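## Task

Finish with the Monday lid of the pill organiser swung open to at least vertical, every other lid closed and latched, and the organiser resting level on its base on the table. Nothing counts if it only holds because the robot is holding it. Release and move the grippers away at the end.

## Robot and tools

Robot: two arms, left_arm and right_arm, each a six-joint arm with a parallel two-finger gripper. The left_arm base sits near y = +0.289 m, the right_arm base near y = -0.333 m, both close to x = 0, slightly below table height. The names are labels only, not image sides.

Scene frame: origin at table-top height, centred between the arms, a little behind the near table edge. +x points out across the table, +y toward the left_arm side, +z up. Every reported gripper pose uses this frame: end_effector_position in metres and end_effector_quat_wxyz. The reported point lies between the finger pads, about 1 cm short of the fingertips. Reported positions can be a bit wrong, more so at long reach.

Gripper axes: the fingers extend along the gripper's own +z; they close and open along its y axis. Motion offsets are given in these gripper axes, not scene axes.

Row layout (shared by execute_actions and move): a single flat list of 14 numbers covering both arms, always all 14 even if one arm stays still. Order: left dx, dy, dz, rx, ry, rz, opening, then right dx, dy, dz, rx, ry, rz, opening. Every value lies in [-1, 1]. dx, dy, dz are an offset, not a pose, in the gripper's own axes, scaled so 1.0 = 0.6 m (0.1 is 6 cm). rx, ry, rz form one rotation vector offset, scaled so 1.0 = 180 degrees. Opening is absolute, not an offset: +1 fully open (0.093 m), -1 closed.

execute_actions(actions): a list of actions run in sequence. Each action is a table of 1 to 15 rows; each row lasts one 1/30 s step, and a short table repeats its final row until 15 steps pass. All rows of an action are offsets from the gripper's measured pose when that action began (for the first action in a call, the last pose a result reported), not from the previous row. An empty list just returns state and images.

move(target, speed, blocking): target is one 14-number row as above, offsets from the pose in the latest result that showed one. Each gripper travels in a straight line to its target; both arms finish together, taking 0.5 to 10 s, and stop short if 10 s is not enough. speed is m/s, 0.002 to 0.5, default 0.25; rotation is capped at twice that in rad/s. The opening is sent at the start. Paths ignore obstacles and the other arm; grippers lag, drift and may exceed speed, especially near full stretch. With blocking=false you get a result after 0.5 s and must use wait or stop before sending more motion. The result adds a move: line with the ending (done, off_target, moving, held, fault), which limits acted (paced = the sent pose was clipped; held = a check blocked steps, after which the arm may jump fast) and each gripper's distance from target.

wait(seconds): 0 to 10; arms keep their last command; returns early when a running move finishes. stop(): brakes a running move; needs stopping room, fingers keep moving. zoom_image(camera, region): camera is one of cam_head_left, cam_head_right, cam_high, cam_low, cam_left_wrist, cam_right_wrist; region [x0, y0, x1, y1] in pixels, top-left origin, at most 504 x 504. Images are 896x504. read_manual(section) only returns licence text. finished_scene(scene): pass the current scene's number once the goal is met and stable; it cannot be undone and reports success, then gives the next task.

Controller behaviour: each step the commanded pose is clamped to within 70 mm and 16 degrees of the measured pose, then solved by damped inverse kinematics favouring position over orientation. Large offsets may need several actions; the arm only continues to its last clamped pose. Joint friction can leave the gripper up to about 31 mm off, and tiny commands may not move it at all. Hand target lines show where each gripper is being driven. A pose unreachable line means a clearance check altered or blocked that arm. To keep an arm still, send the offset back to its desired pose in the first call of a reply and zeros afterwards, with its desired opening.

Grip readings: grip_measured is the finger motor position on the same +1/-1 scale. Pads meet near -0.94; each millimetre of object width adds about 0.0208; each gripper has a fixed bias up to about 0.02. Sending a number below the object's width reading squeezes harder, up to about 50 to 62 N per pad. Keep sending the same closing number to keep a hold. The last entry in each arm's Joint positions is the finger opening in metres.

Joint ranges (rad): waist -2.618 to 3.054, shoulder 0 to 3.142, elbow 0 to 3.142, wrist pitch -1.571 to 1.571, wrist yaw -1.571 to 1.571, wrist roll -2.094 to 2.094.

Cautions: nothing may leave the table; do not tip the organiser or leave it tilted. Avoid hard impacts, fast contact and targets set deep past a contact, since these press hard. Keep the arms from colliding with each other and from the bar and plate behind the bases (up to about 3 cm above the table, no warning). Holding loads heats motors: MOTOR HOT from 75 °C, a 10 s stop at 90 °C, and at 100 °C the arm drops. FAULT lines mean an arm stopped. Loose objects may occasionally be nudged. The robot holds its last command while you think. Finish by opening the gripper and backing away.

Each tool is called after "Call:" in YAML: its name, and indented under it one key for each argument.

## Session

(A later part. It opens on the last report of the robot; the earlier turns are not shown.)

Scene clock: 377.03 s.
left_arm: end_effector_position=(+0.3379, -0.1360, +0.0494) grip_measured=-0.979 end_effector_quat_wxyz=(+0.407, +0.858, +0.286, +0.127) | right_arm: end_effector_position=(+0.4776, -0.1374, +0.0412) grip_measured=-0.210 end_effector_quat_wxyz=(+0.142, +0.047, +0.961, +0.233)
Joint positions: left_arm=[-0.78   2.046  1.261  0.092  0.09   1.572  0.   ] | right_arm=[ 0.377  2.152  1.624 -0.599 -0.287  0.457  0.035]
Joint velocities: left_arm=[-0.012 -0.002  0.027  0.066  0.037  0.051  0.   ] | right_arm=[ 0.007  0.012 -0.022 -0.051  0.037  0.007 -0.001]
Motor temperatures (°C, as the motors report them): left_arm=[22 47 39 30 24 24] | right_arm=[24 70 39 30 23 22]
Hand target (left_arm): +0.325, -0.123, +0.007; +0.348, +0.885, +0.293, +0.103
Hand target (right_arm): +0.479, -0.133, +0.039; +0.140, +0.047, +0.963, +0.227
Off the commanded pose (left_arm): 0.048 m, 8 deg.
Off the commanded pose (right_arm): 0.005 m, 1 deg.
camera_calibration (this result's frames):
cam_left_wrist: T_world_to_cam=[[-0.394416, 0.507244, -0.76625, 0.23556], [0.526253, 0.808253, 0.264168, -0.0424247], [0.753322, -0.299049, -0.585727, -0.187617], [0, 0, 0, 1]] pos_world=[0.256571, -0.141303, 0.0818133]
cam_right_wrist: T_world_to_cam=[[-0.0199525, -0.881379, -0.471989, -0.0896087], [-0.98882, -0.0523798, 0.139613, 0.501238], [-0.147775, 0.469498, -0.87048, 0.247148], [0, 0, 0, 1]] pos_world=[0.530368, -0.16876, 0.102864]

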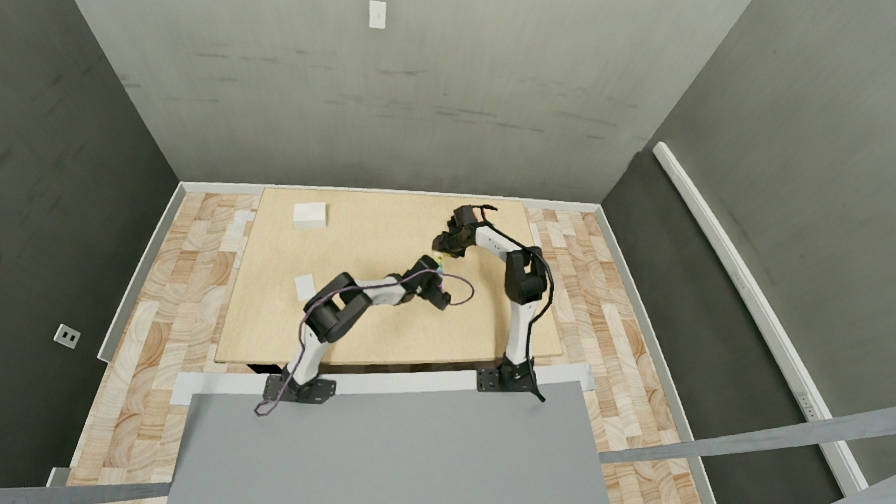

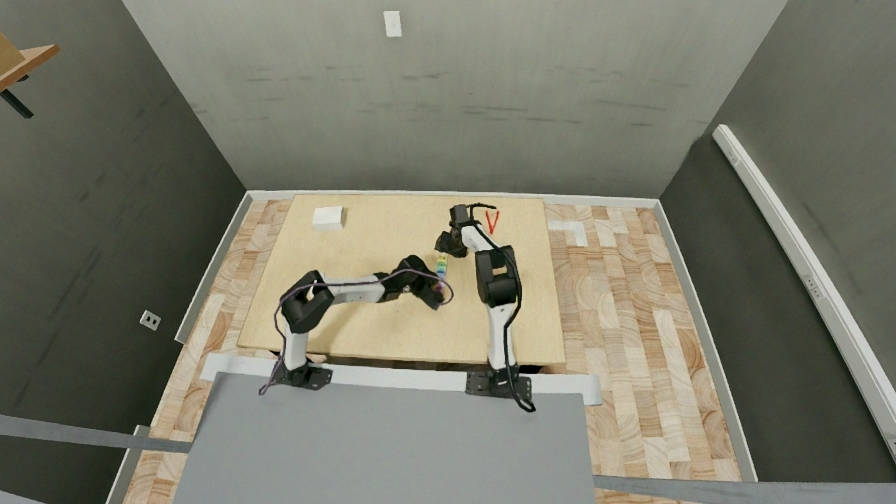

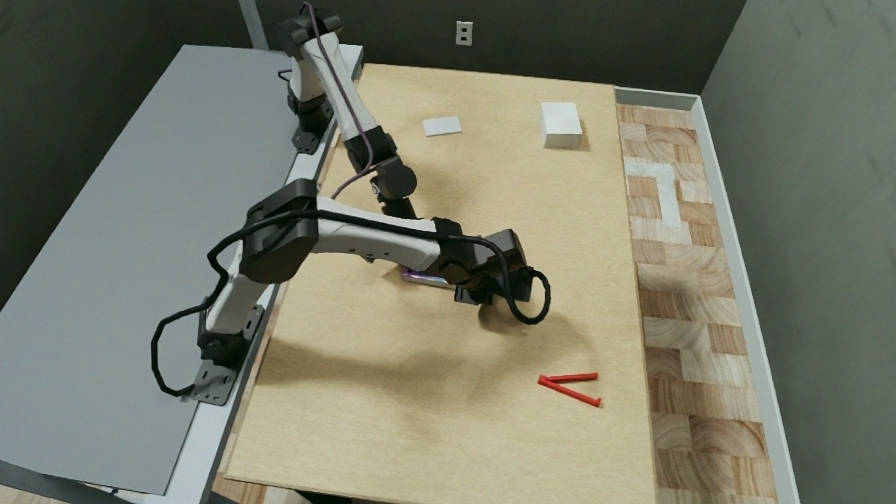

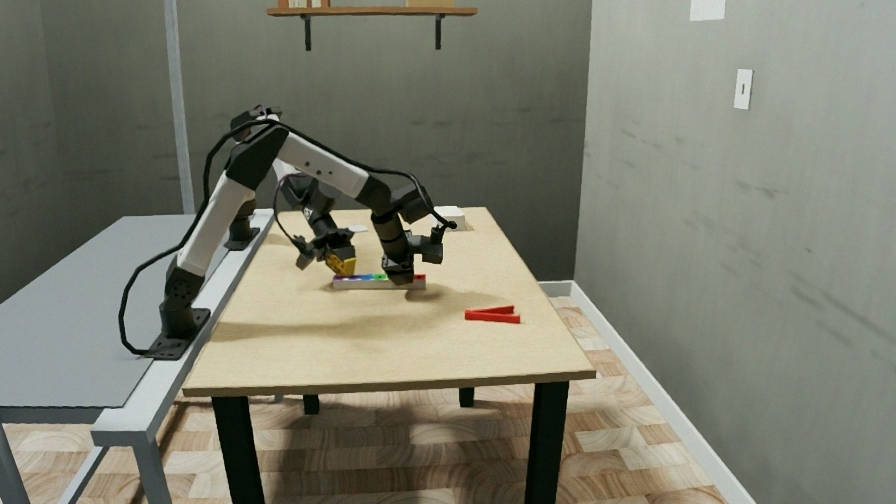

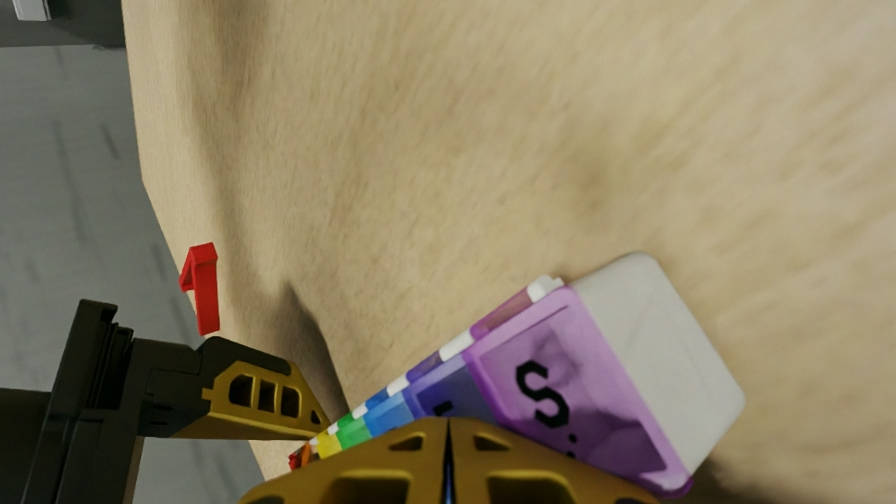

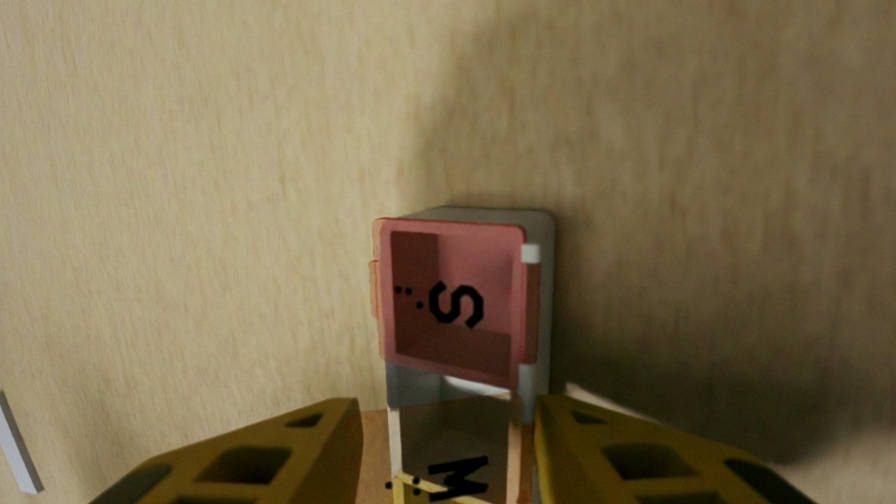

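Call:
execute_actions:
  actions:
    - [[0,-0.082,0.026,0.05,0,0,-1,-0.0012,-0.0005,-0.004,0,0,0,-0.215],[0,-0.084,0.026,0.051,0,0,-1,-0.0015,-0.001,-0.005,0,0,0,-0.22],[0,-0.086,0.027,0.052,0,0,-1,-0.0018,-0.0015,-0.006,0,0,0,-0.225],[0,-0.088,0.027,0.053,0,0,-1,-0.0021,-0.002,-0.007,0,0,0,-0.23],[0,-0.09,0.028,0.055,0,0,-1,-0.0024,-0.0024,-0.008,0,0,0,-0.235],[0,-0.09,0.028,0.055,0,0,-1,-0.0028,-0.0027,-0.009,0,0,0,-0.24],[0,-0.09,0.028,0.055,0,0,-1,-0.0031,-0.003,-0.01,0,0,0,-0.245],[0,-0.09,0.028,0.055,0,0,-1,-0.0034,-0.003,-0.011,0,0,0,-0.25],[0,-0.09,0.028,0.055,0,0,-1,-0.0037,-0.003,-0.012,0,0,0,-0.257],[0,-0.09,0.028,0.055,0,0,-1,-0.004,-0.003,-0.013,0,0,0,-0.265],[0,-0.09,0.028,0.055,0,0,-1,-0.0043,-0.003,-0.014,0,0,0,-0.273],[0,-0.09,0.028,0.055,0,0,-1,-0.0046,-0.003,-0.015,0,0,0,-0.281],[0,-0.09,0.028,0.055,0,0,-1,-0.0049,-0.003,-0.016,0,0,0,-0.29],[0,-0.09,0.028,0.055,0,0,-1,-0.0052,-0.003,-0.017,0,0,0,-0.3],[0,-0.09,0.028,0.055,0,0,-1,-0.0055,-0.003,-0.018,0,0,0,-0.31]]
    - [[0,-0.09,0.028,0.055,0,0,-1,-0.0028,-0.001,-0.009,0,0,0,-0.32],[0,-0.09,0.028,0.055,0,0,-1,-0.003,-0.001,-0.0097,0,0,0,-0.33],[0,-0.09,0.028,0.055,0,0,-1,-0.0032,-0.001,-0.0104,0,0,0,-0.34],[0,-0.09,0.028,0.055,0,0,-1,-0.0034,-0.001,-0.0111,0,0,0,-0.35],[0,-0.09,0.028,0.055,0,0,-1,-0.0036,-0.001,-0.0118,0,0,0,-0.36],[0,-0.09,0.028,0.055,0,0,-1,-0.0039,-0.001,-0.0125,0,0,0,-0.37],[0,-0.09,0.028,0.055,0,0,-1,-0.0041,-0.001,-0.0132,0,0,0,-0.38],[0,-0.09,0.028,0.055,0,0,-1,-0.0043,-0.001,-0.0139,0,0,0,-0.39],[0,-0.09,0.028,0.055,0,0,-1,-0.0045,-0.001,-0.0146,0,0,0,-0.4],[0,-0.09,0.028,0.055,0,0,-1,-0.0047,-0.001,-0.0153,0,0,0,-0.41],[0,-0.09,0.028,0.055,0,0,-1,-0.0049,-0.001,-0.016,0,0,0,-0.42],[0,-0.09,0.028,0.055,0,0,-1,-0.0051,-0.001,-0.0167,0,0,0,-0.43],[0,-0.09,0.028,0.055,0,0,-1,-0.0053,-0.001,-0.0174,0,0,0,-0.44],[0,-0.09,0.028,0.055,0,0,-1,-0.0055,-0.001,-0.018,0,0,0,-0.45],[0,-0.09,0.028,0.055,0,0,-1,-0.0055,-0.001,-0.018,0,0,0,-0.46]]

Scene clock: 392.10 s.
left_arm: end_effector_position=(+0.3375, -0.1355, +0.0487) grip_measured=-0.979 end_effector_quat_wxyz=(+0.406, +0.859, +0.286, +0.126) | right_arm: end_effector_position=(+0.4765, -0.1423, +0.0444) grip_measured=-0.436 end_effector_quat_wxyz=(+0.139, +0.049, +0.961, +0.235)
Joint positions: left_arm=[-0.78   2.046  1.261  0.089  0.09   1.572  0.   ] | right_arm=[ 0.366  2.142  1.624 -0.615 -0.296  0.45   0.024]
Joint velocities: left_arm=[-0.012  0.002 -0.012 -0.051 -0.007  0.007  0.   ] | right_arm=[-0.037  0.012  0.007 -0.081 -0.007 -0.037 -0.012]
Motor temperatures (°C, as the motors report them): left_arm=[22 47 39 30 24 24] | right_arm=[24 66 41 29 23 22]
Hand target (left_arm): +0.322, -0.117, -0.000; +0.333, +0.890, +0.296, +0.101
Hand target (right_arm): +0.477, -0.146, +0.054; +0.142, +0.047, +0.961, +0.234
Off the commanded pose (left_arm): 0.056 m, 10 deg.
Off the commanded pose (right_arm): 0.010 m, 0 deg.
camera_calibration (this result's frames):
cam_left_wrist: T_world_to_cam=[[-0.396387, 0.509401, -0.763798, 0.235476], [0.526779, 0.807569, 0.265211, -0.0427466], [0.751918, -0.297226, -0.588452, -0.186769], [0, 0, 0, 1]] pos_world=[0.256293, -0.140944, 0.0812886]
cam_right_wrist: T_world_to_cam=[[-0.0236483, -0.87952, -0.475275, -0.0901961], [-0.98802, -0.0519594, 0.145315, 0.498876], [-0.152502, 0.473017, -0.867754, 0.254692], [0, 0, 0, 1]] pos_world=[0.529608, -0.173882, 0.105648]

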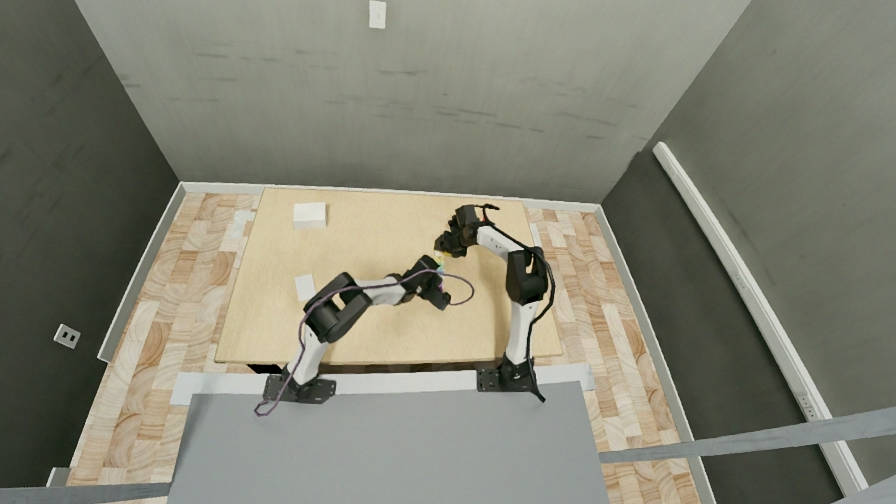

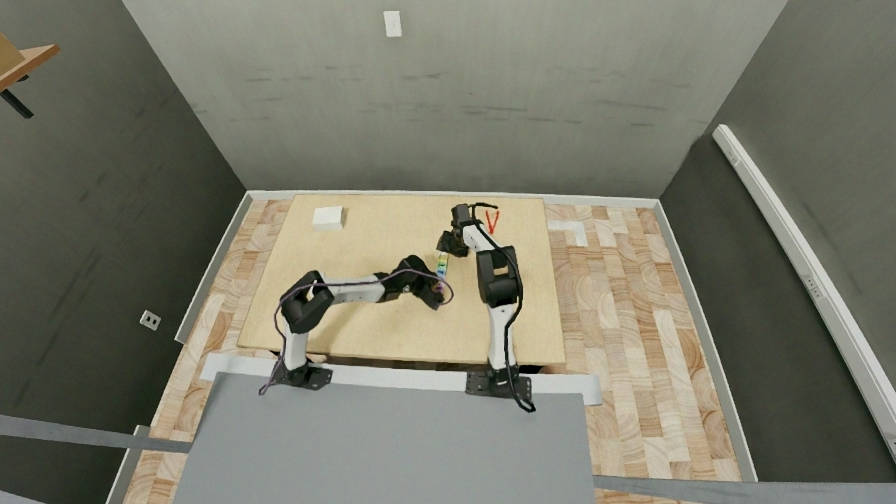

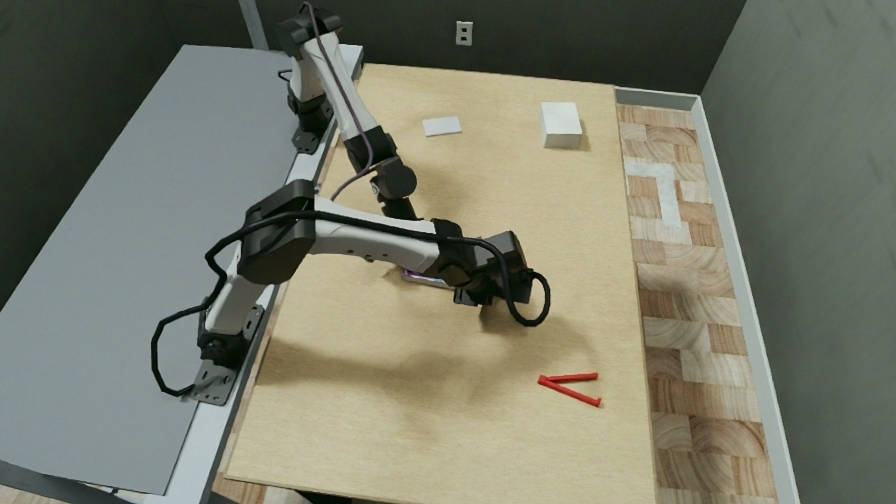

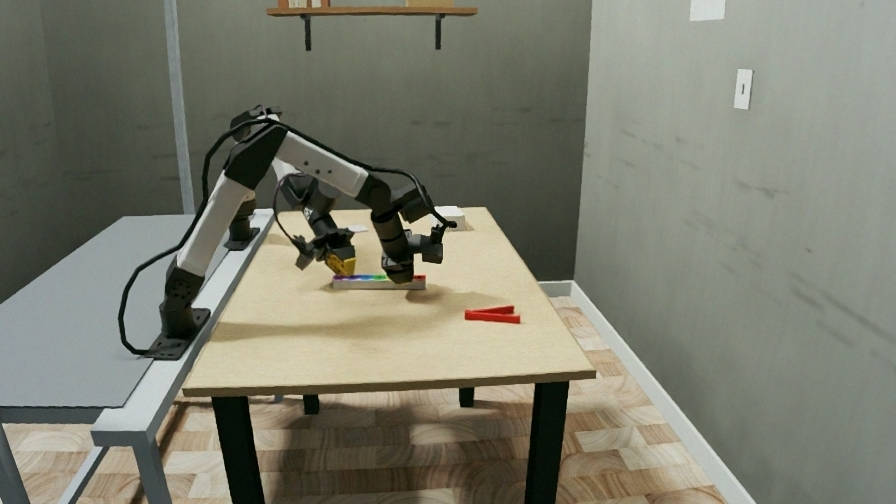

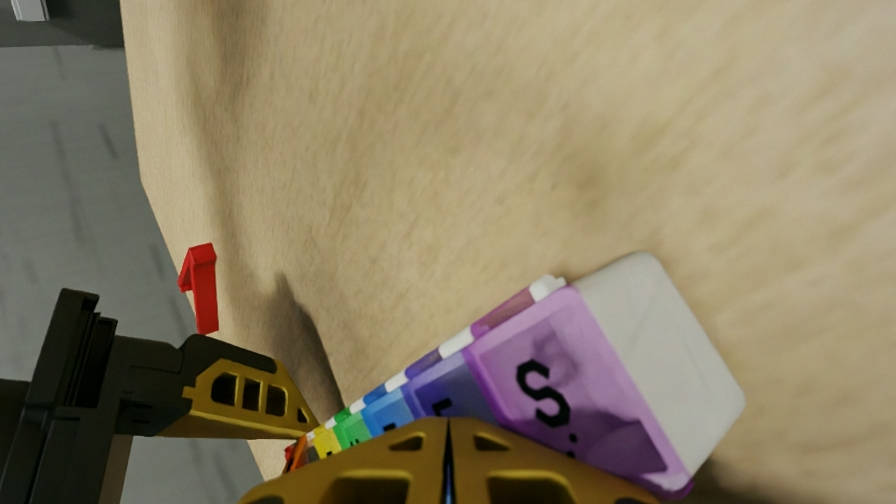

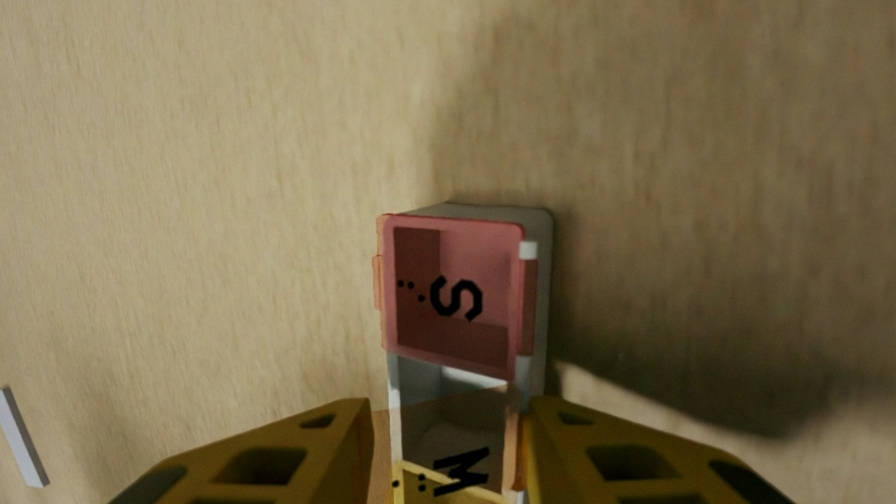

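Call:
execute_actions:
  actions:
    - [[0,-0.09,0.028,0.055,0,0,-1,-0.0039,-0.0005,-0.0128,0,0,0,-0.44],[0,-0.09,0.028,0.055,0,0,-1,-0.0039,-0.0007,-0.0128,0,0,0,-0.42],[0,-0.09,0.028,0.055,0,0,-1,-0.0039,-0.001,-0.0128,0,0,0,-0.4],[0,-0.09,0.028,0.055,0,0,-1,-0.004,-0.0012,-0.013,0,0,0,-0.385],[0,-0.09,0.028,0.055,0,0,-1,-0.0042,-0.0015,-0.0136,0,0,0,-0.37],[0,-0.09,0.028,0.055,0,0,-1,-0.0044,-0.0018,-0.0142,0,0,0,-0.355],[0,-0.09,0.028,0.055,0,0,-1,-0.0046,-0.002,-0.0149,0,0,0,-0.345],[0,-0.09,0.028,0.055,0,0,-1,-0.0048,-0.0023,-0.0155,0,0,0,-0.335],[0,-0.09,0.028,0.055,0,0,-1,-0.005,-0.0025,-0.0162,0,0,0,-0.328],[0,-0.09,0.028,0.055,0,0,-1,-0.0052,-0.0028,-0.0168,0,0,0,-0.322],[0,-0.09,0.028,0.055,0,0,-1,-0.0054,-0.003,-0.0174,0,0,0,-0.32],[0,-0.09,0.028,0.055,0,0,-1,-0.0056,-0.0033,-0.0181,0,0,0,-0.32],[0,-0.09,0.028,0.055,0,0,-1,-0.0058,-0.0035,-0.0187,0,0,0,-0.32],[0,-0.09,0.028,0.055,0,0,-1,-0.006,-0.0038,-0.0194,0,0,0,-0.32],[0,-0.09,0.028,0.055,0,0,-1,-0.0062,-0.004,-0.02,0,0,0,-0.32]]

Call:
execute_actions:
  actions: []

Scene clock: 403.33 s.
left_arm: end_effector_position=(+0.3374, -0.1357, +0.0487) grip_measured=-0.979 end_effector_quat_wxyz=(+0.406, +0.859, +0.286, +0.126) | right_arm: end_effector_position=(+0.4755, -0.1454, +0.0447) grip_measured=-0.317 end_effector_quat_wxyz=(+0.135, +0.052, +0.961, +0.236)
Joint positions: left_arm=[-0.78   2.046  1.261  0.089  0.091  1.572  0.   ] | right_arm=[ 0.359  2.14   1.624 -0.625 -0.303  0.449  0.03 ]
Joint velocities: left_arm=[ 0.012 -0.012  0.002 -0.022  0.007  0.022  0.   ] | right_arm=[-0.032 -0.012  0.012 -0.037  0.051 -0.051 -0.   ]
Motor temperatures (°C, as the motors report them): left_arm=[22 46 39 30 24 24] | right_arm=[24 68 42 29 23 22]
Hand target (left_arm): +0.322, -0.117, -0.000; +0.332, +0.890, +0.296, +0.100
Hand target (right_arm): +0.477, -0.150, +0.054; +0.139, +0.049, +0.961, +0.235
Off the commanded pose (left_arm): 0.057 m, 10 deg.
Off the commanded pose (right_arm): 0.011 m, 1 deg.
camera_calibration (this result's frames):
cam_left_wrist: T_world_to_cam=[[-0.396382, 0.509409, -0.763795, 0.235475], [0.527643, 0.807223, 0.264545, -0.0428794], [0.751315, -0.29815, -0.588755, -0.186592], [0, 0, 0, 1]] pos_world=[0.256152, -0.140972, 0.0813413]
cam_right_wrist: T_world_to_cam=[[-0.0313455, -0.877802, -0.477998, -0.0888424], [-0.986807, -0.0488191, 0.154364, 0.497201], [-0.158836, 0.47653, -0.864691, 0.259658], [0, 0, 0, 1]] pos_world=[0.5291, -0.177448, 0.105307]

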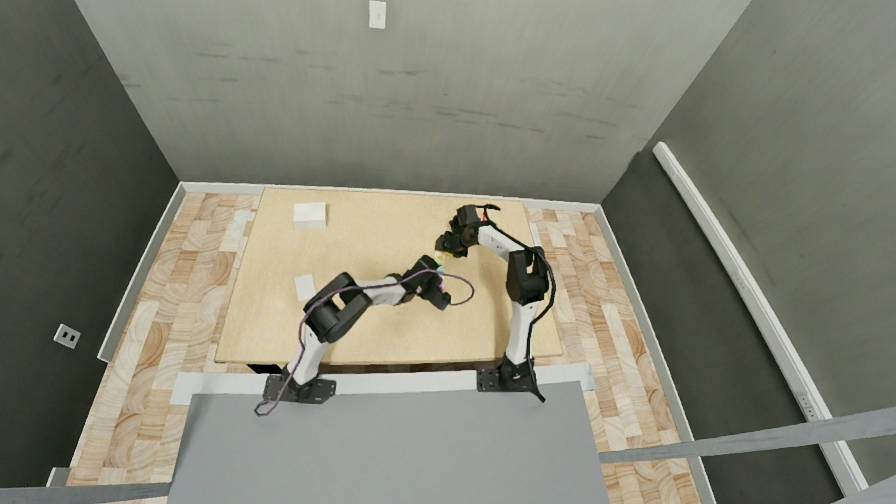

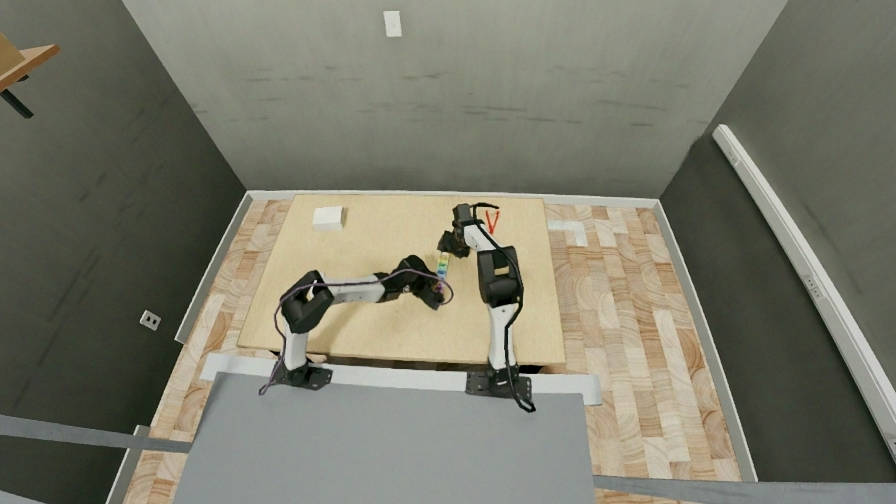

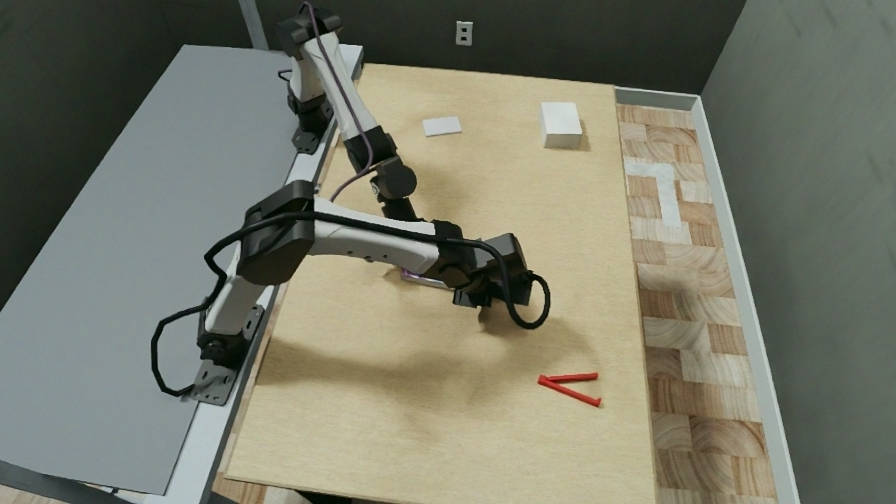

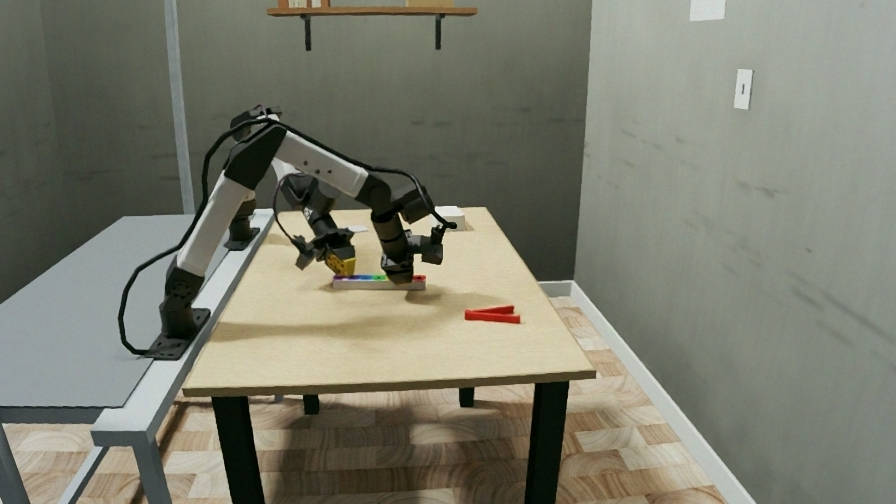

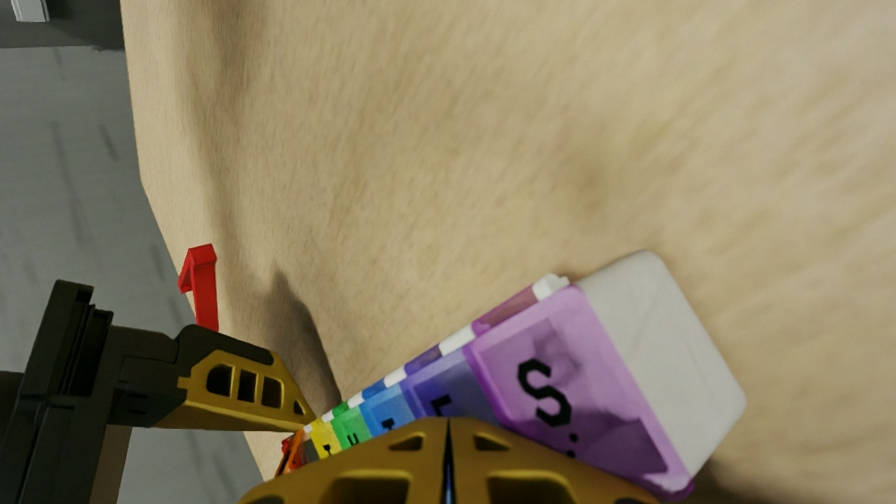

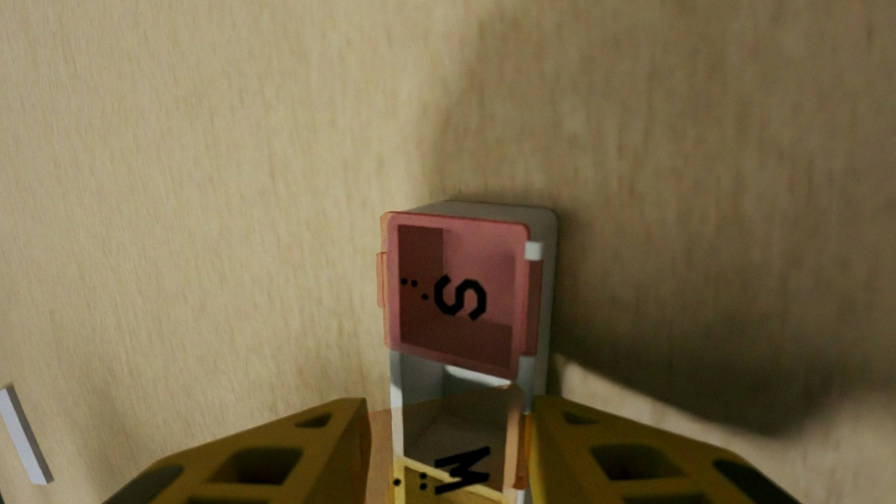

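Scene clock: 403.33 s.
left_arm: end_effector_position=(+0.3374, -0.1357, +0.0487) grip_measured=-0.979 end_effector_quat_wxyz=(+0.406, +0.859, +0.286, +0.126) | right_arm: end_effector_position=(+0.4755, -0.1454, +0.0447) grip_measured=-0.317 end_effector_quat_wxyz=(+0.135, +0.052, +0.961, +0.236)
Joint positions: left_arm=[-0.78   2.046  1.261  0.089  0.091  1.572  0.   ] | right_arm=[ 0.359  2.14   1.624 -0.625 -0.303  0.449  0.03 ]
Joint velocities: left_arm=[ 0.012 -0.012  0.002 -0.022  0.007  0.022  0.   ] | right_arm=[-0.032 -0.012  0.012 -0.037  0.051 -0.051 -0.   ]
Motor temperatures (°C, as the motors report them): left_arm=[22 46 39 30 24 24] | right_arm=[24 68 42 29 23 22]
Hand target (left_arm): +0.322, -0.117, -0.000; +0.332, +0.890, +0.296, +0.100
Hand target (right_arm): +0.477, -0.150, +0.054; +0.139, +0.049, +0.961, +0.235
Off the commanded pose (left_arm): 0.057 m, 10 deg.
Off the commanded pose (right_arm): 0.011 m, 1 deg.
camera_calibration (this result's frames):
cam_left_wrist: T_world_to_cam=[[-0.396382, 0.509409, -0.763795, 0.235475], [0.527643, 0.807223, 0.264545, -0.0428794], [0.751315, -0.29815, -0.588755, -0.186592], [0, 0, 0, 1]] pos_world=[0.256152, -0.140972, 0.0813413]
cam_right_wrist: T_world_to_cam=[[-0.0313455, -0.877802, -0.477998, -0.0888424], [-0.986807, -0.0488191, 0.154364, 0.497201], [-0.158836, 0.47653, -0.864691, 0.259658], [0, 0, 0, 1]] pos_world=[0.5291, -0.177448, 0.105307]

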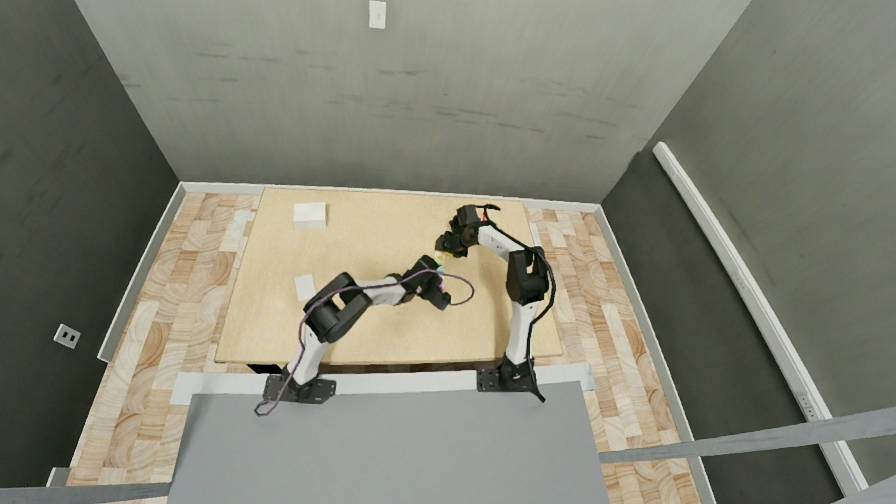

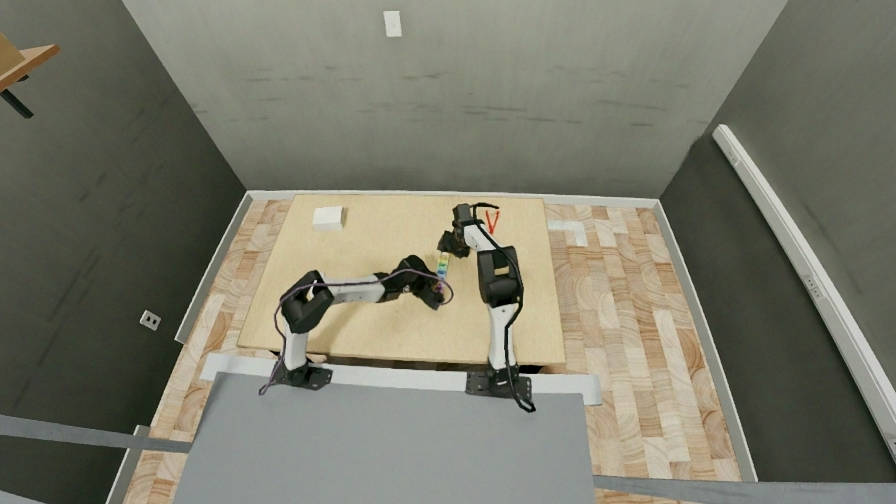

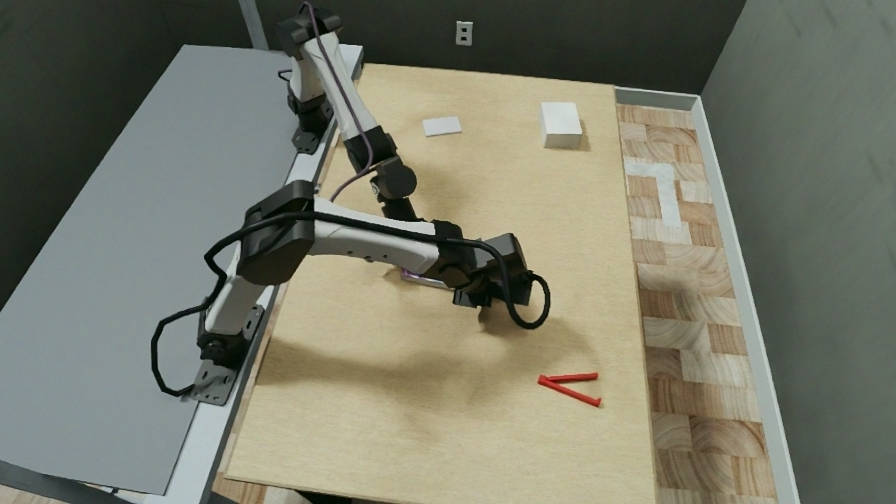

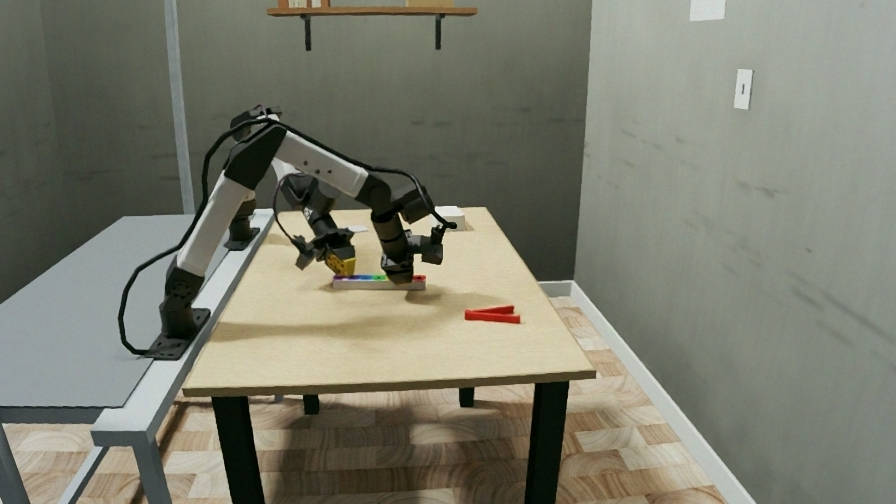

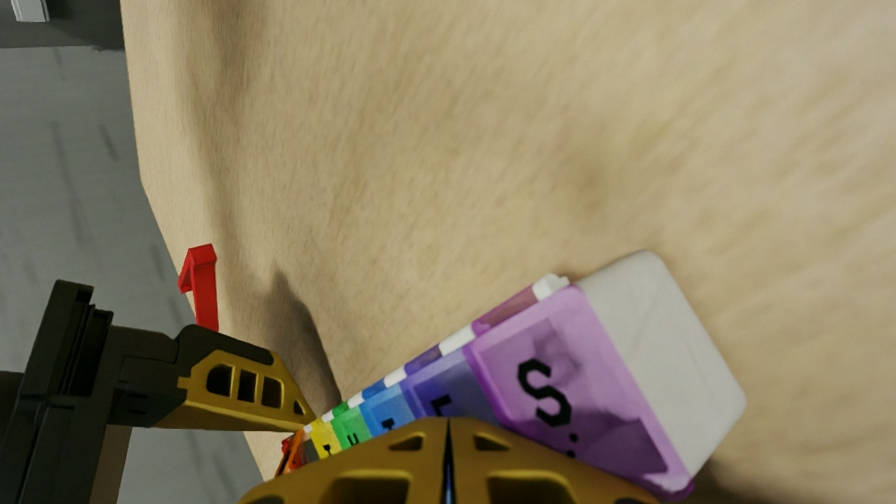

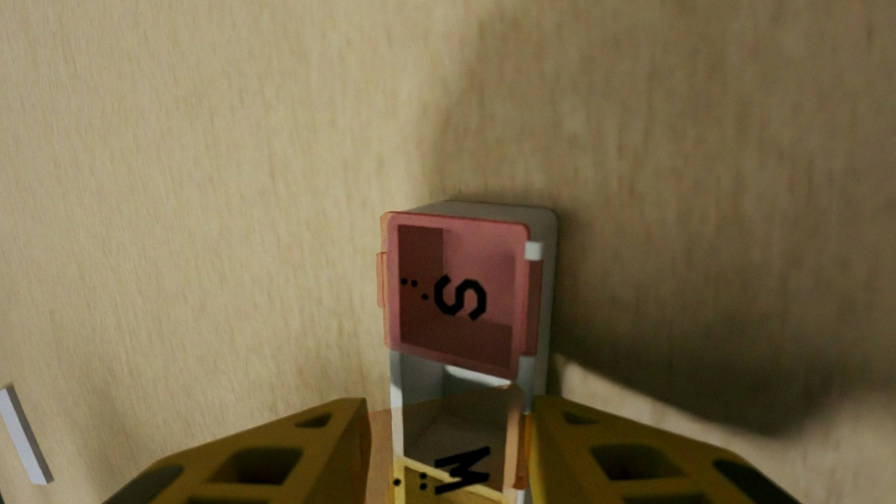

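Call:
execute_actions:
  actions:
    - [[0,-0.09,0.028,0.055,0,0,-1,-0.0058,0.0028,-0.0139,-0.0024,-0.0048,-0.002,-0.31],[0,-0.09,0.028,0.055,0,0,-1,-0.0062,0.0026,-0.015,-0.0026,-0.0051,-0.0021,-0.3],[0,-0.09,0.028,0.055,0,0,-1,-0.0067,0.0025,-0.016,-0.0027,-0.0054,-0.0022,-0.29],[0,-0.09,0.028,0.055,0,0,-1,-0.0071,0.0023,-0.0171,-0.0029,-0.0057,-0.0024,-0.285],[0,-0.09,0.028,0.055,0,0,-1,-0.0075,0.0021,-0.0181,-0.003,-0.006,-0.0025,-0.28],[0,-0.09,0.028,0.055,0,0,-1,-0.0079,0.002,-0.0192,-0.0032,-0.0063,-0.0026,-0.28],[0,-0.09,0.028,0.055,0,0,-1,-0.0084,0.0018,-0.0202,-0.0033,-0.0066,-0.0027,-0.28],[0,-0.09,0.028,0.055,0,0,-1,-0.0088,0.0016,-0.0213,-0.0035,-0.007,-0.0029,-0.28],[0,-0.09,0.028,0.055,0,0,-1,-0.0092,0.0015,-0.0224,-0.0037,-0.0073,-0.003,-0.285],[0,-0.09,0.028,0.055,0,0,-1,-0.0097,0.0013,-0.0234,-0.0038,-0.0076,-0.0031,-0.29],[0,-0.09,0.028,0.055,0,0,-1,-0.0101,0.0012,-0.0245,-0.004,-0.0079,-0.0032,-0.295],[0,-0.09,0.028,0.055,0,0,-1,-0.0105,0.001,-0.0255,-0.0041,-0.0082,-0.0033,-0.3],[0,-0.09,0.028,0.055,0,0,-1,-0.0109,0.0008,-0.0266,-0.0043,-0.0085,-0.0035,-0.305],[0,-0.09,0.028,0.055,0,0,-1,-0.0114,0.0007,-0.0276,-0.0044,-0.0088,-0.0036,-0.31],[0,-0.09,0.028,0.055,0,0,-1,-0.0118,0.0005,-0.0287,-0.0046,-0.0091,-0.0037,-0.315]]

Scene clock: 417.27 s.
left_arm: end_effector_position=(+0.3371, -0.1356, +0.0484) grip_measured=-0.979 end_effector_quat_wxyz=(+0.405, +0.859, +0.286, +0.125) | right_arm: end_effector_position=(+0.4744, -0.1506, +0.0500) grip_measured=-0.307 end_effector_quat_wxyz=(+0.135, +0.055, +0.961, +0.236)
Joint positions: left_arm=[-0.78   2.046  1.261  0.087  0.092  1.572  0.   ] | right_arm=[ 0.349  2.125  1.624 -0.643 -0.306  0.446  0.03 ]
Joint velocities: left_arm=[-0.017 -0.022 -0.002  0.037  0.022 -0.051  0.   ] | right_arm=[-0.017 -0.032 -0.002 -0.11   0.007  0.022 -0.004]
Motor temperatures (°C, as the motors report them): left_arm=[22 46 39 30 24 24] | right_arm=[24 69 42 29 23 22]
Hand target (left_arm): +0.322, -0.117, -0.000; +0.332, +0.890, +0.295, +0.100
Hand target (right_arm): +0.478, -0.154, +0.061; +0.151, +0.049, +0.958, +0.241
Off the commanded pose (left_arm): 0.056 m, 10 deg.
Off the commanded pose (right_arm): 0.012 m, 2 deg.
camera_calibration (this result's frames):
cam_left_wrist: T_world_to_cam=[[-0.397164, 0.510278, -0.762809, 0.235439], [0.528716, 0.806603, 0.264293, -0.0431398], [0.750147, -0.298342, -0.590146, -0.186075], [0, 0, 0, 1]] pos_world=[0.2559, -0.140856, 0.0811848]
cam_right_wrist: T_world_to_cam=[[-0.0370685, -0.877387, -0.478349, -0.0880238], [-0.986724, -0.0436042, 0.156442, 0.495696], [-0.158119, 0.477798, -0.864122, 0.26638], [0, 0, 0, 1]] pos_world=[0.527972, -0.182892, 0.110531]

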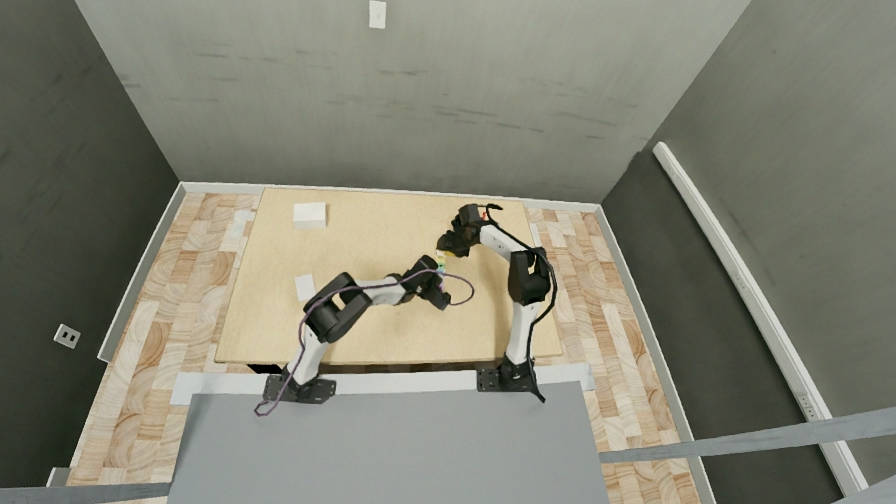

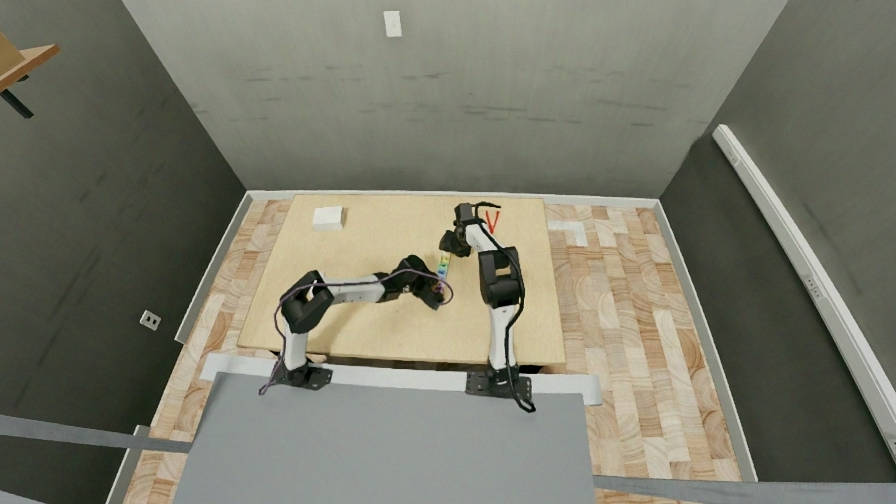

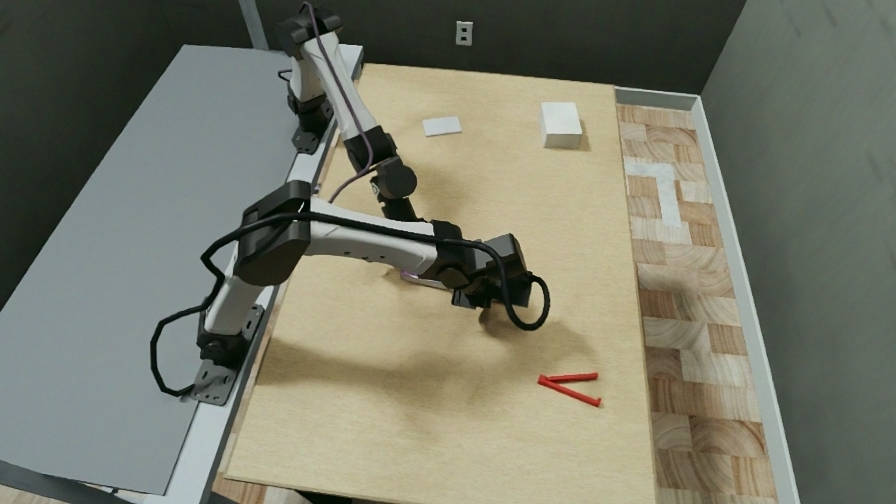

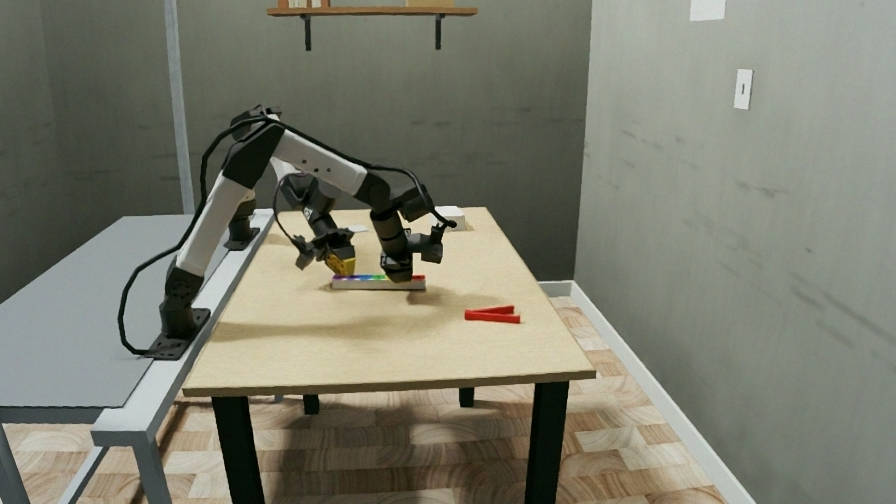

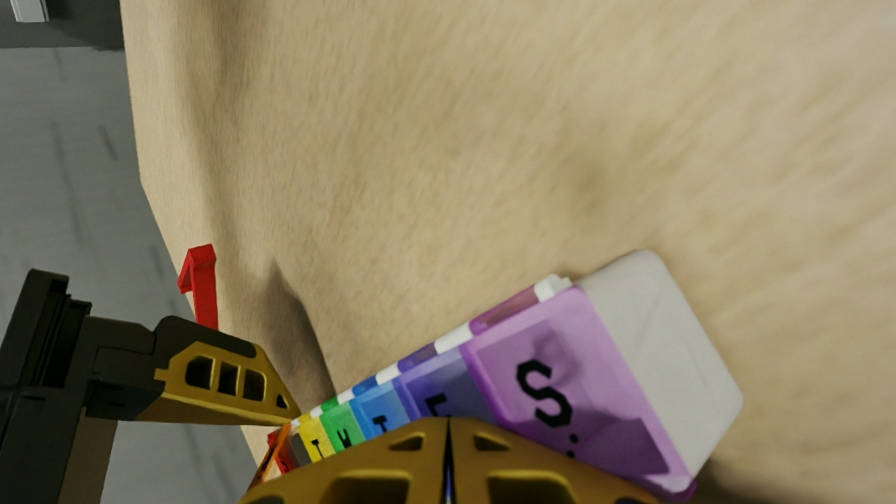

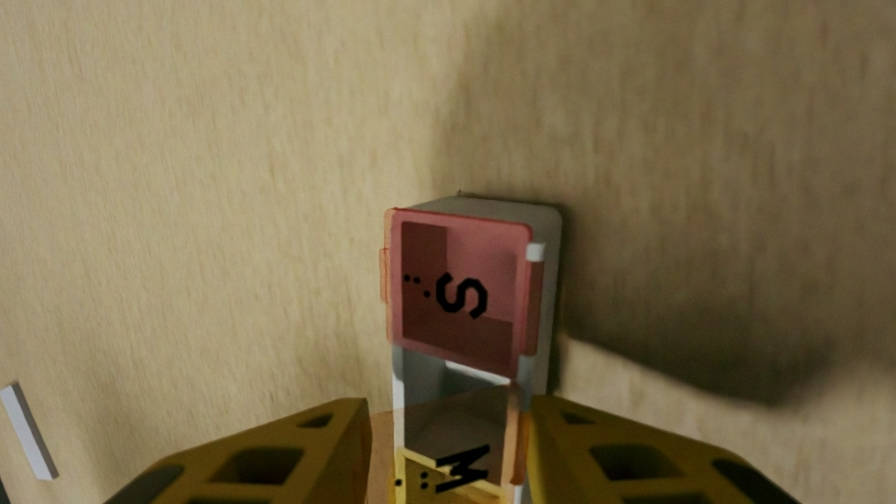

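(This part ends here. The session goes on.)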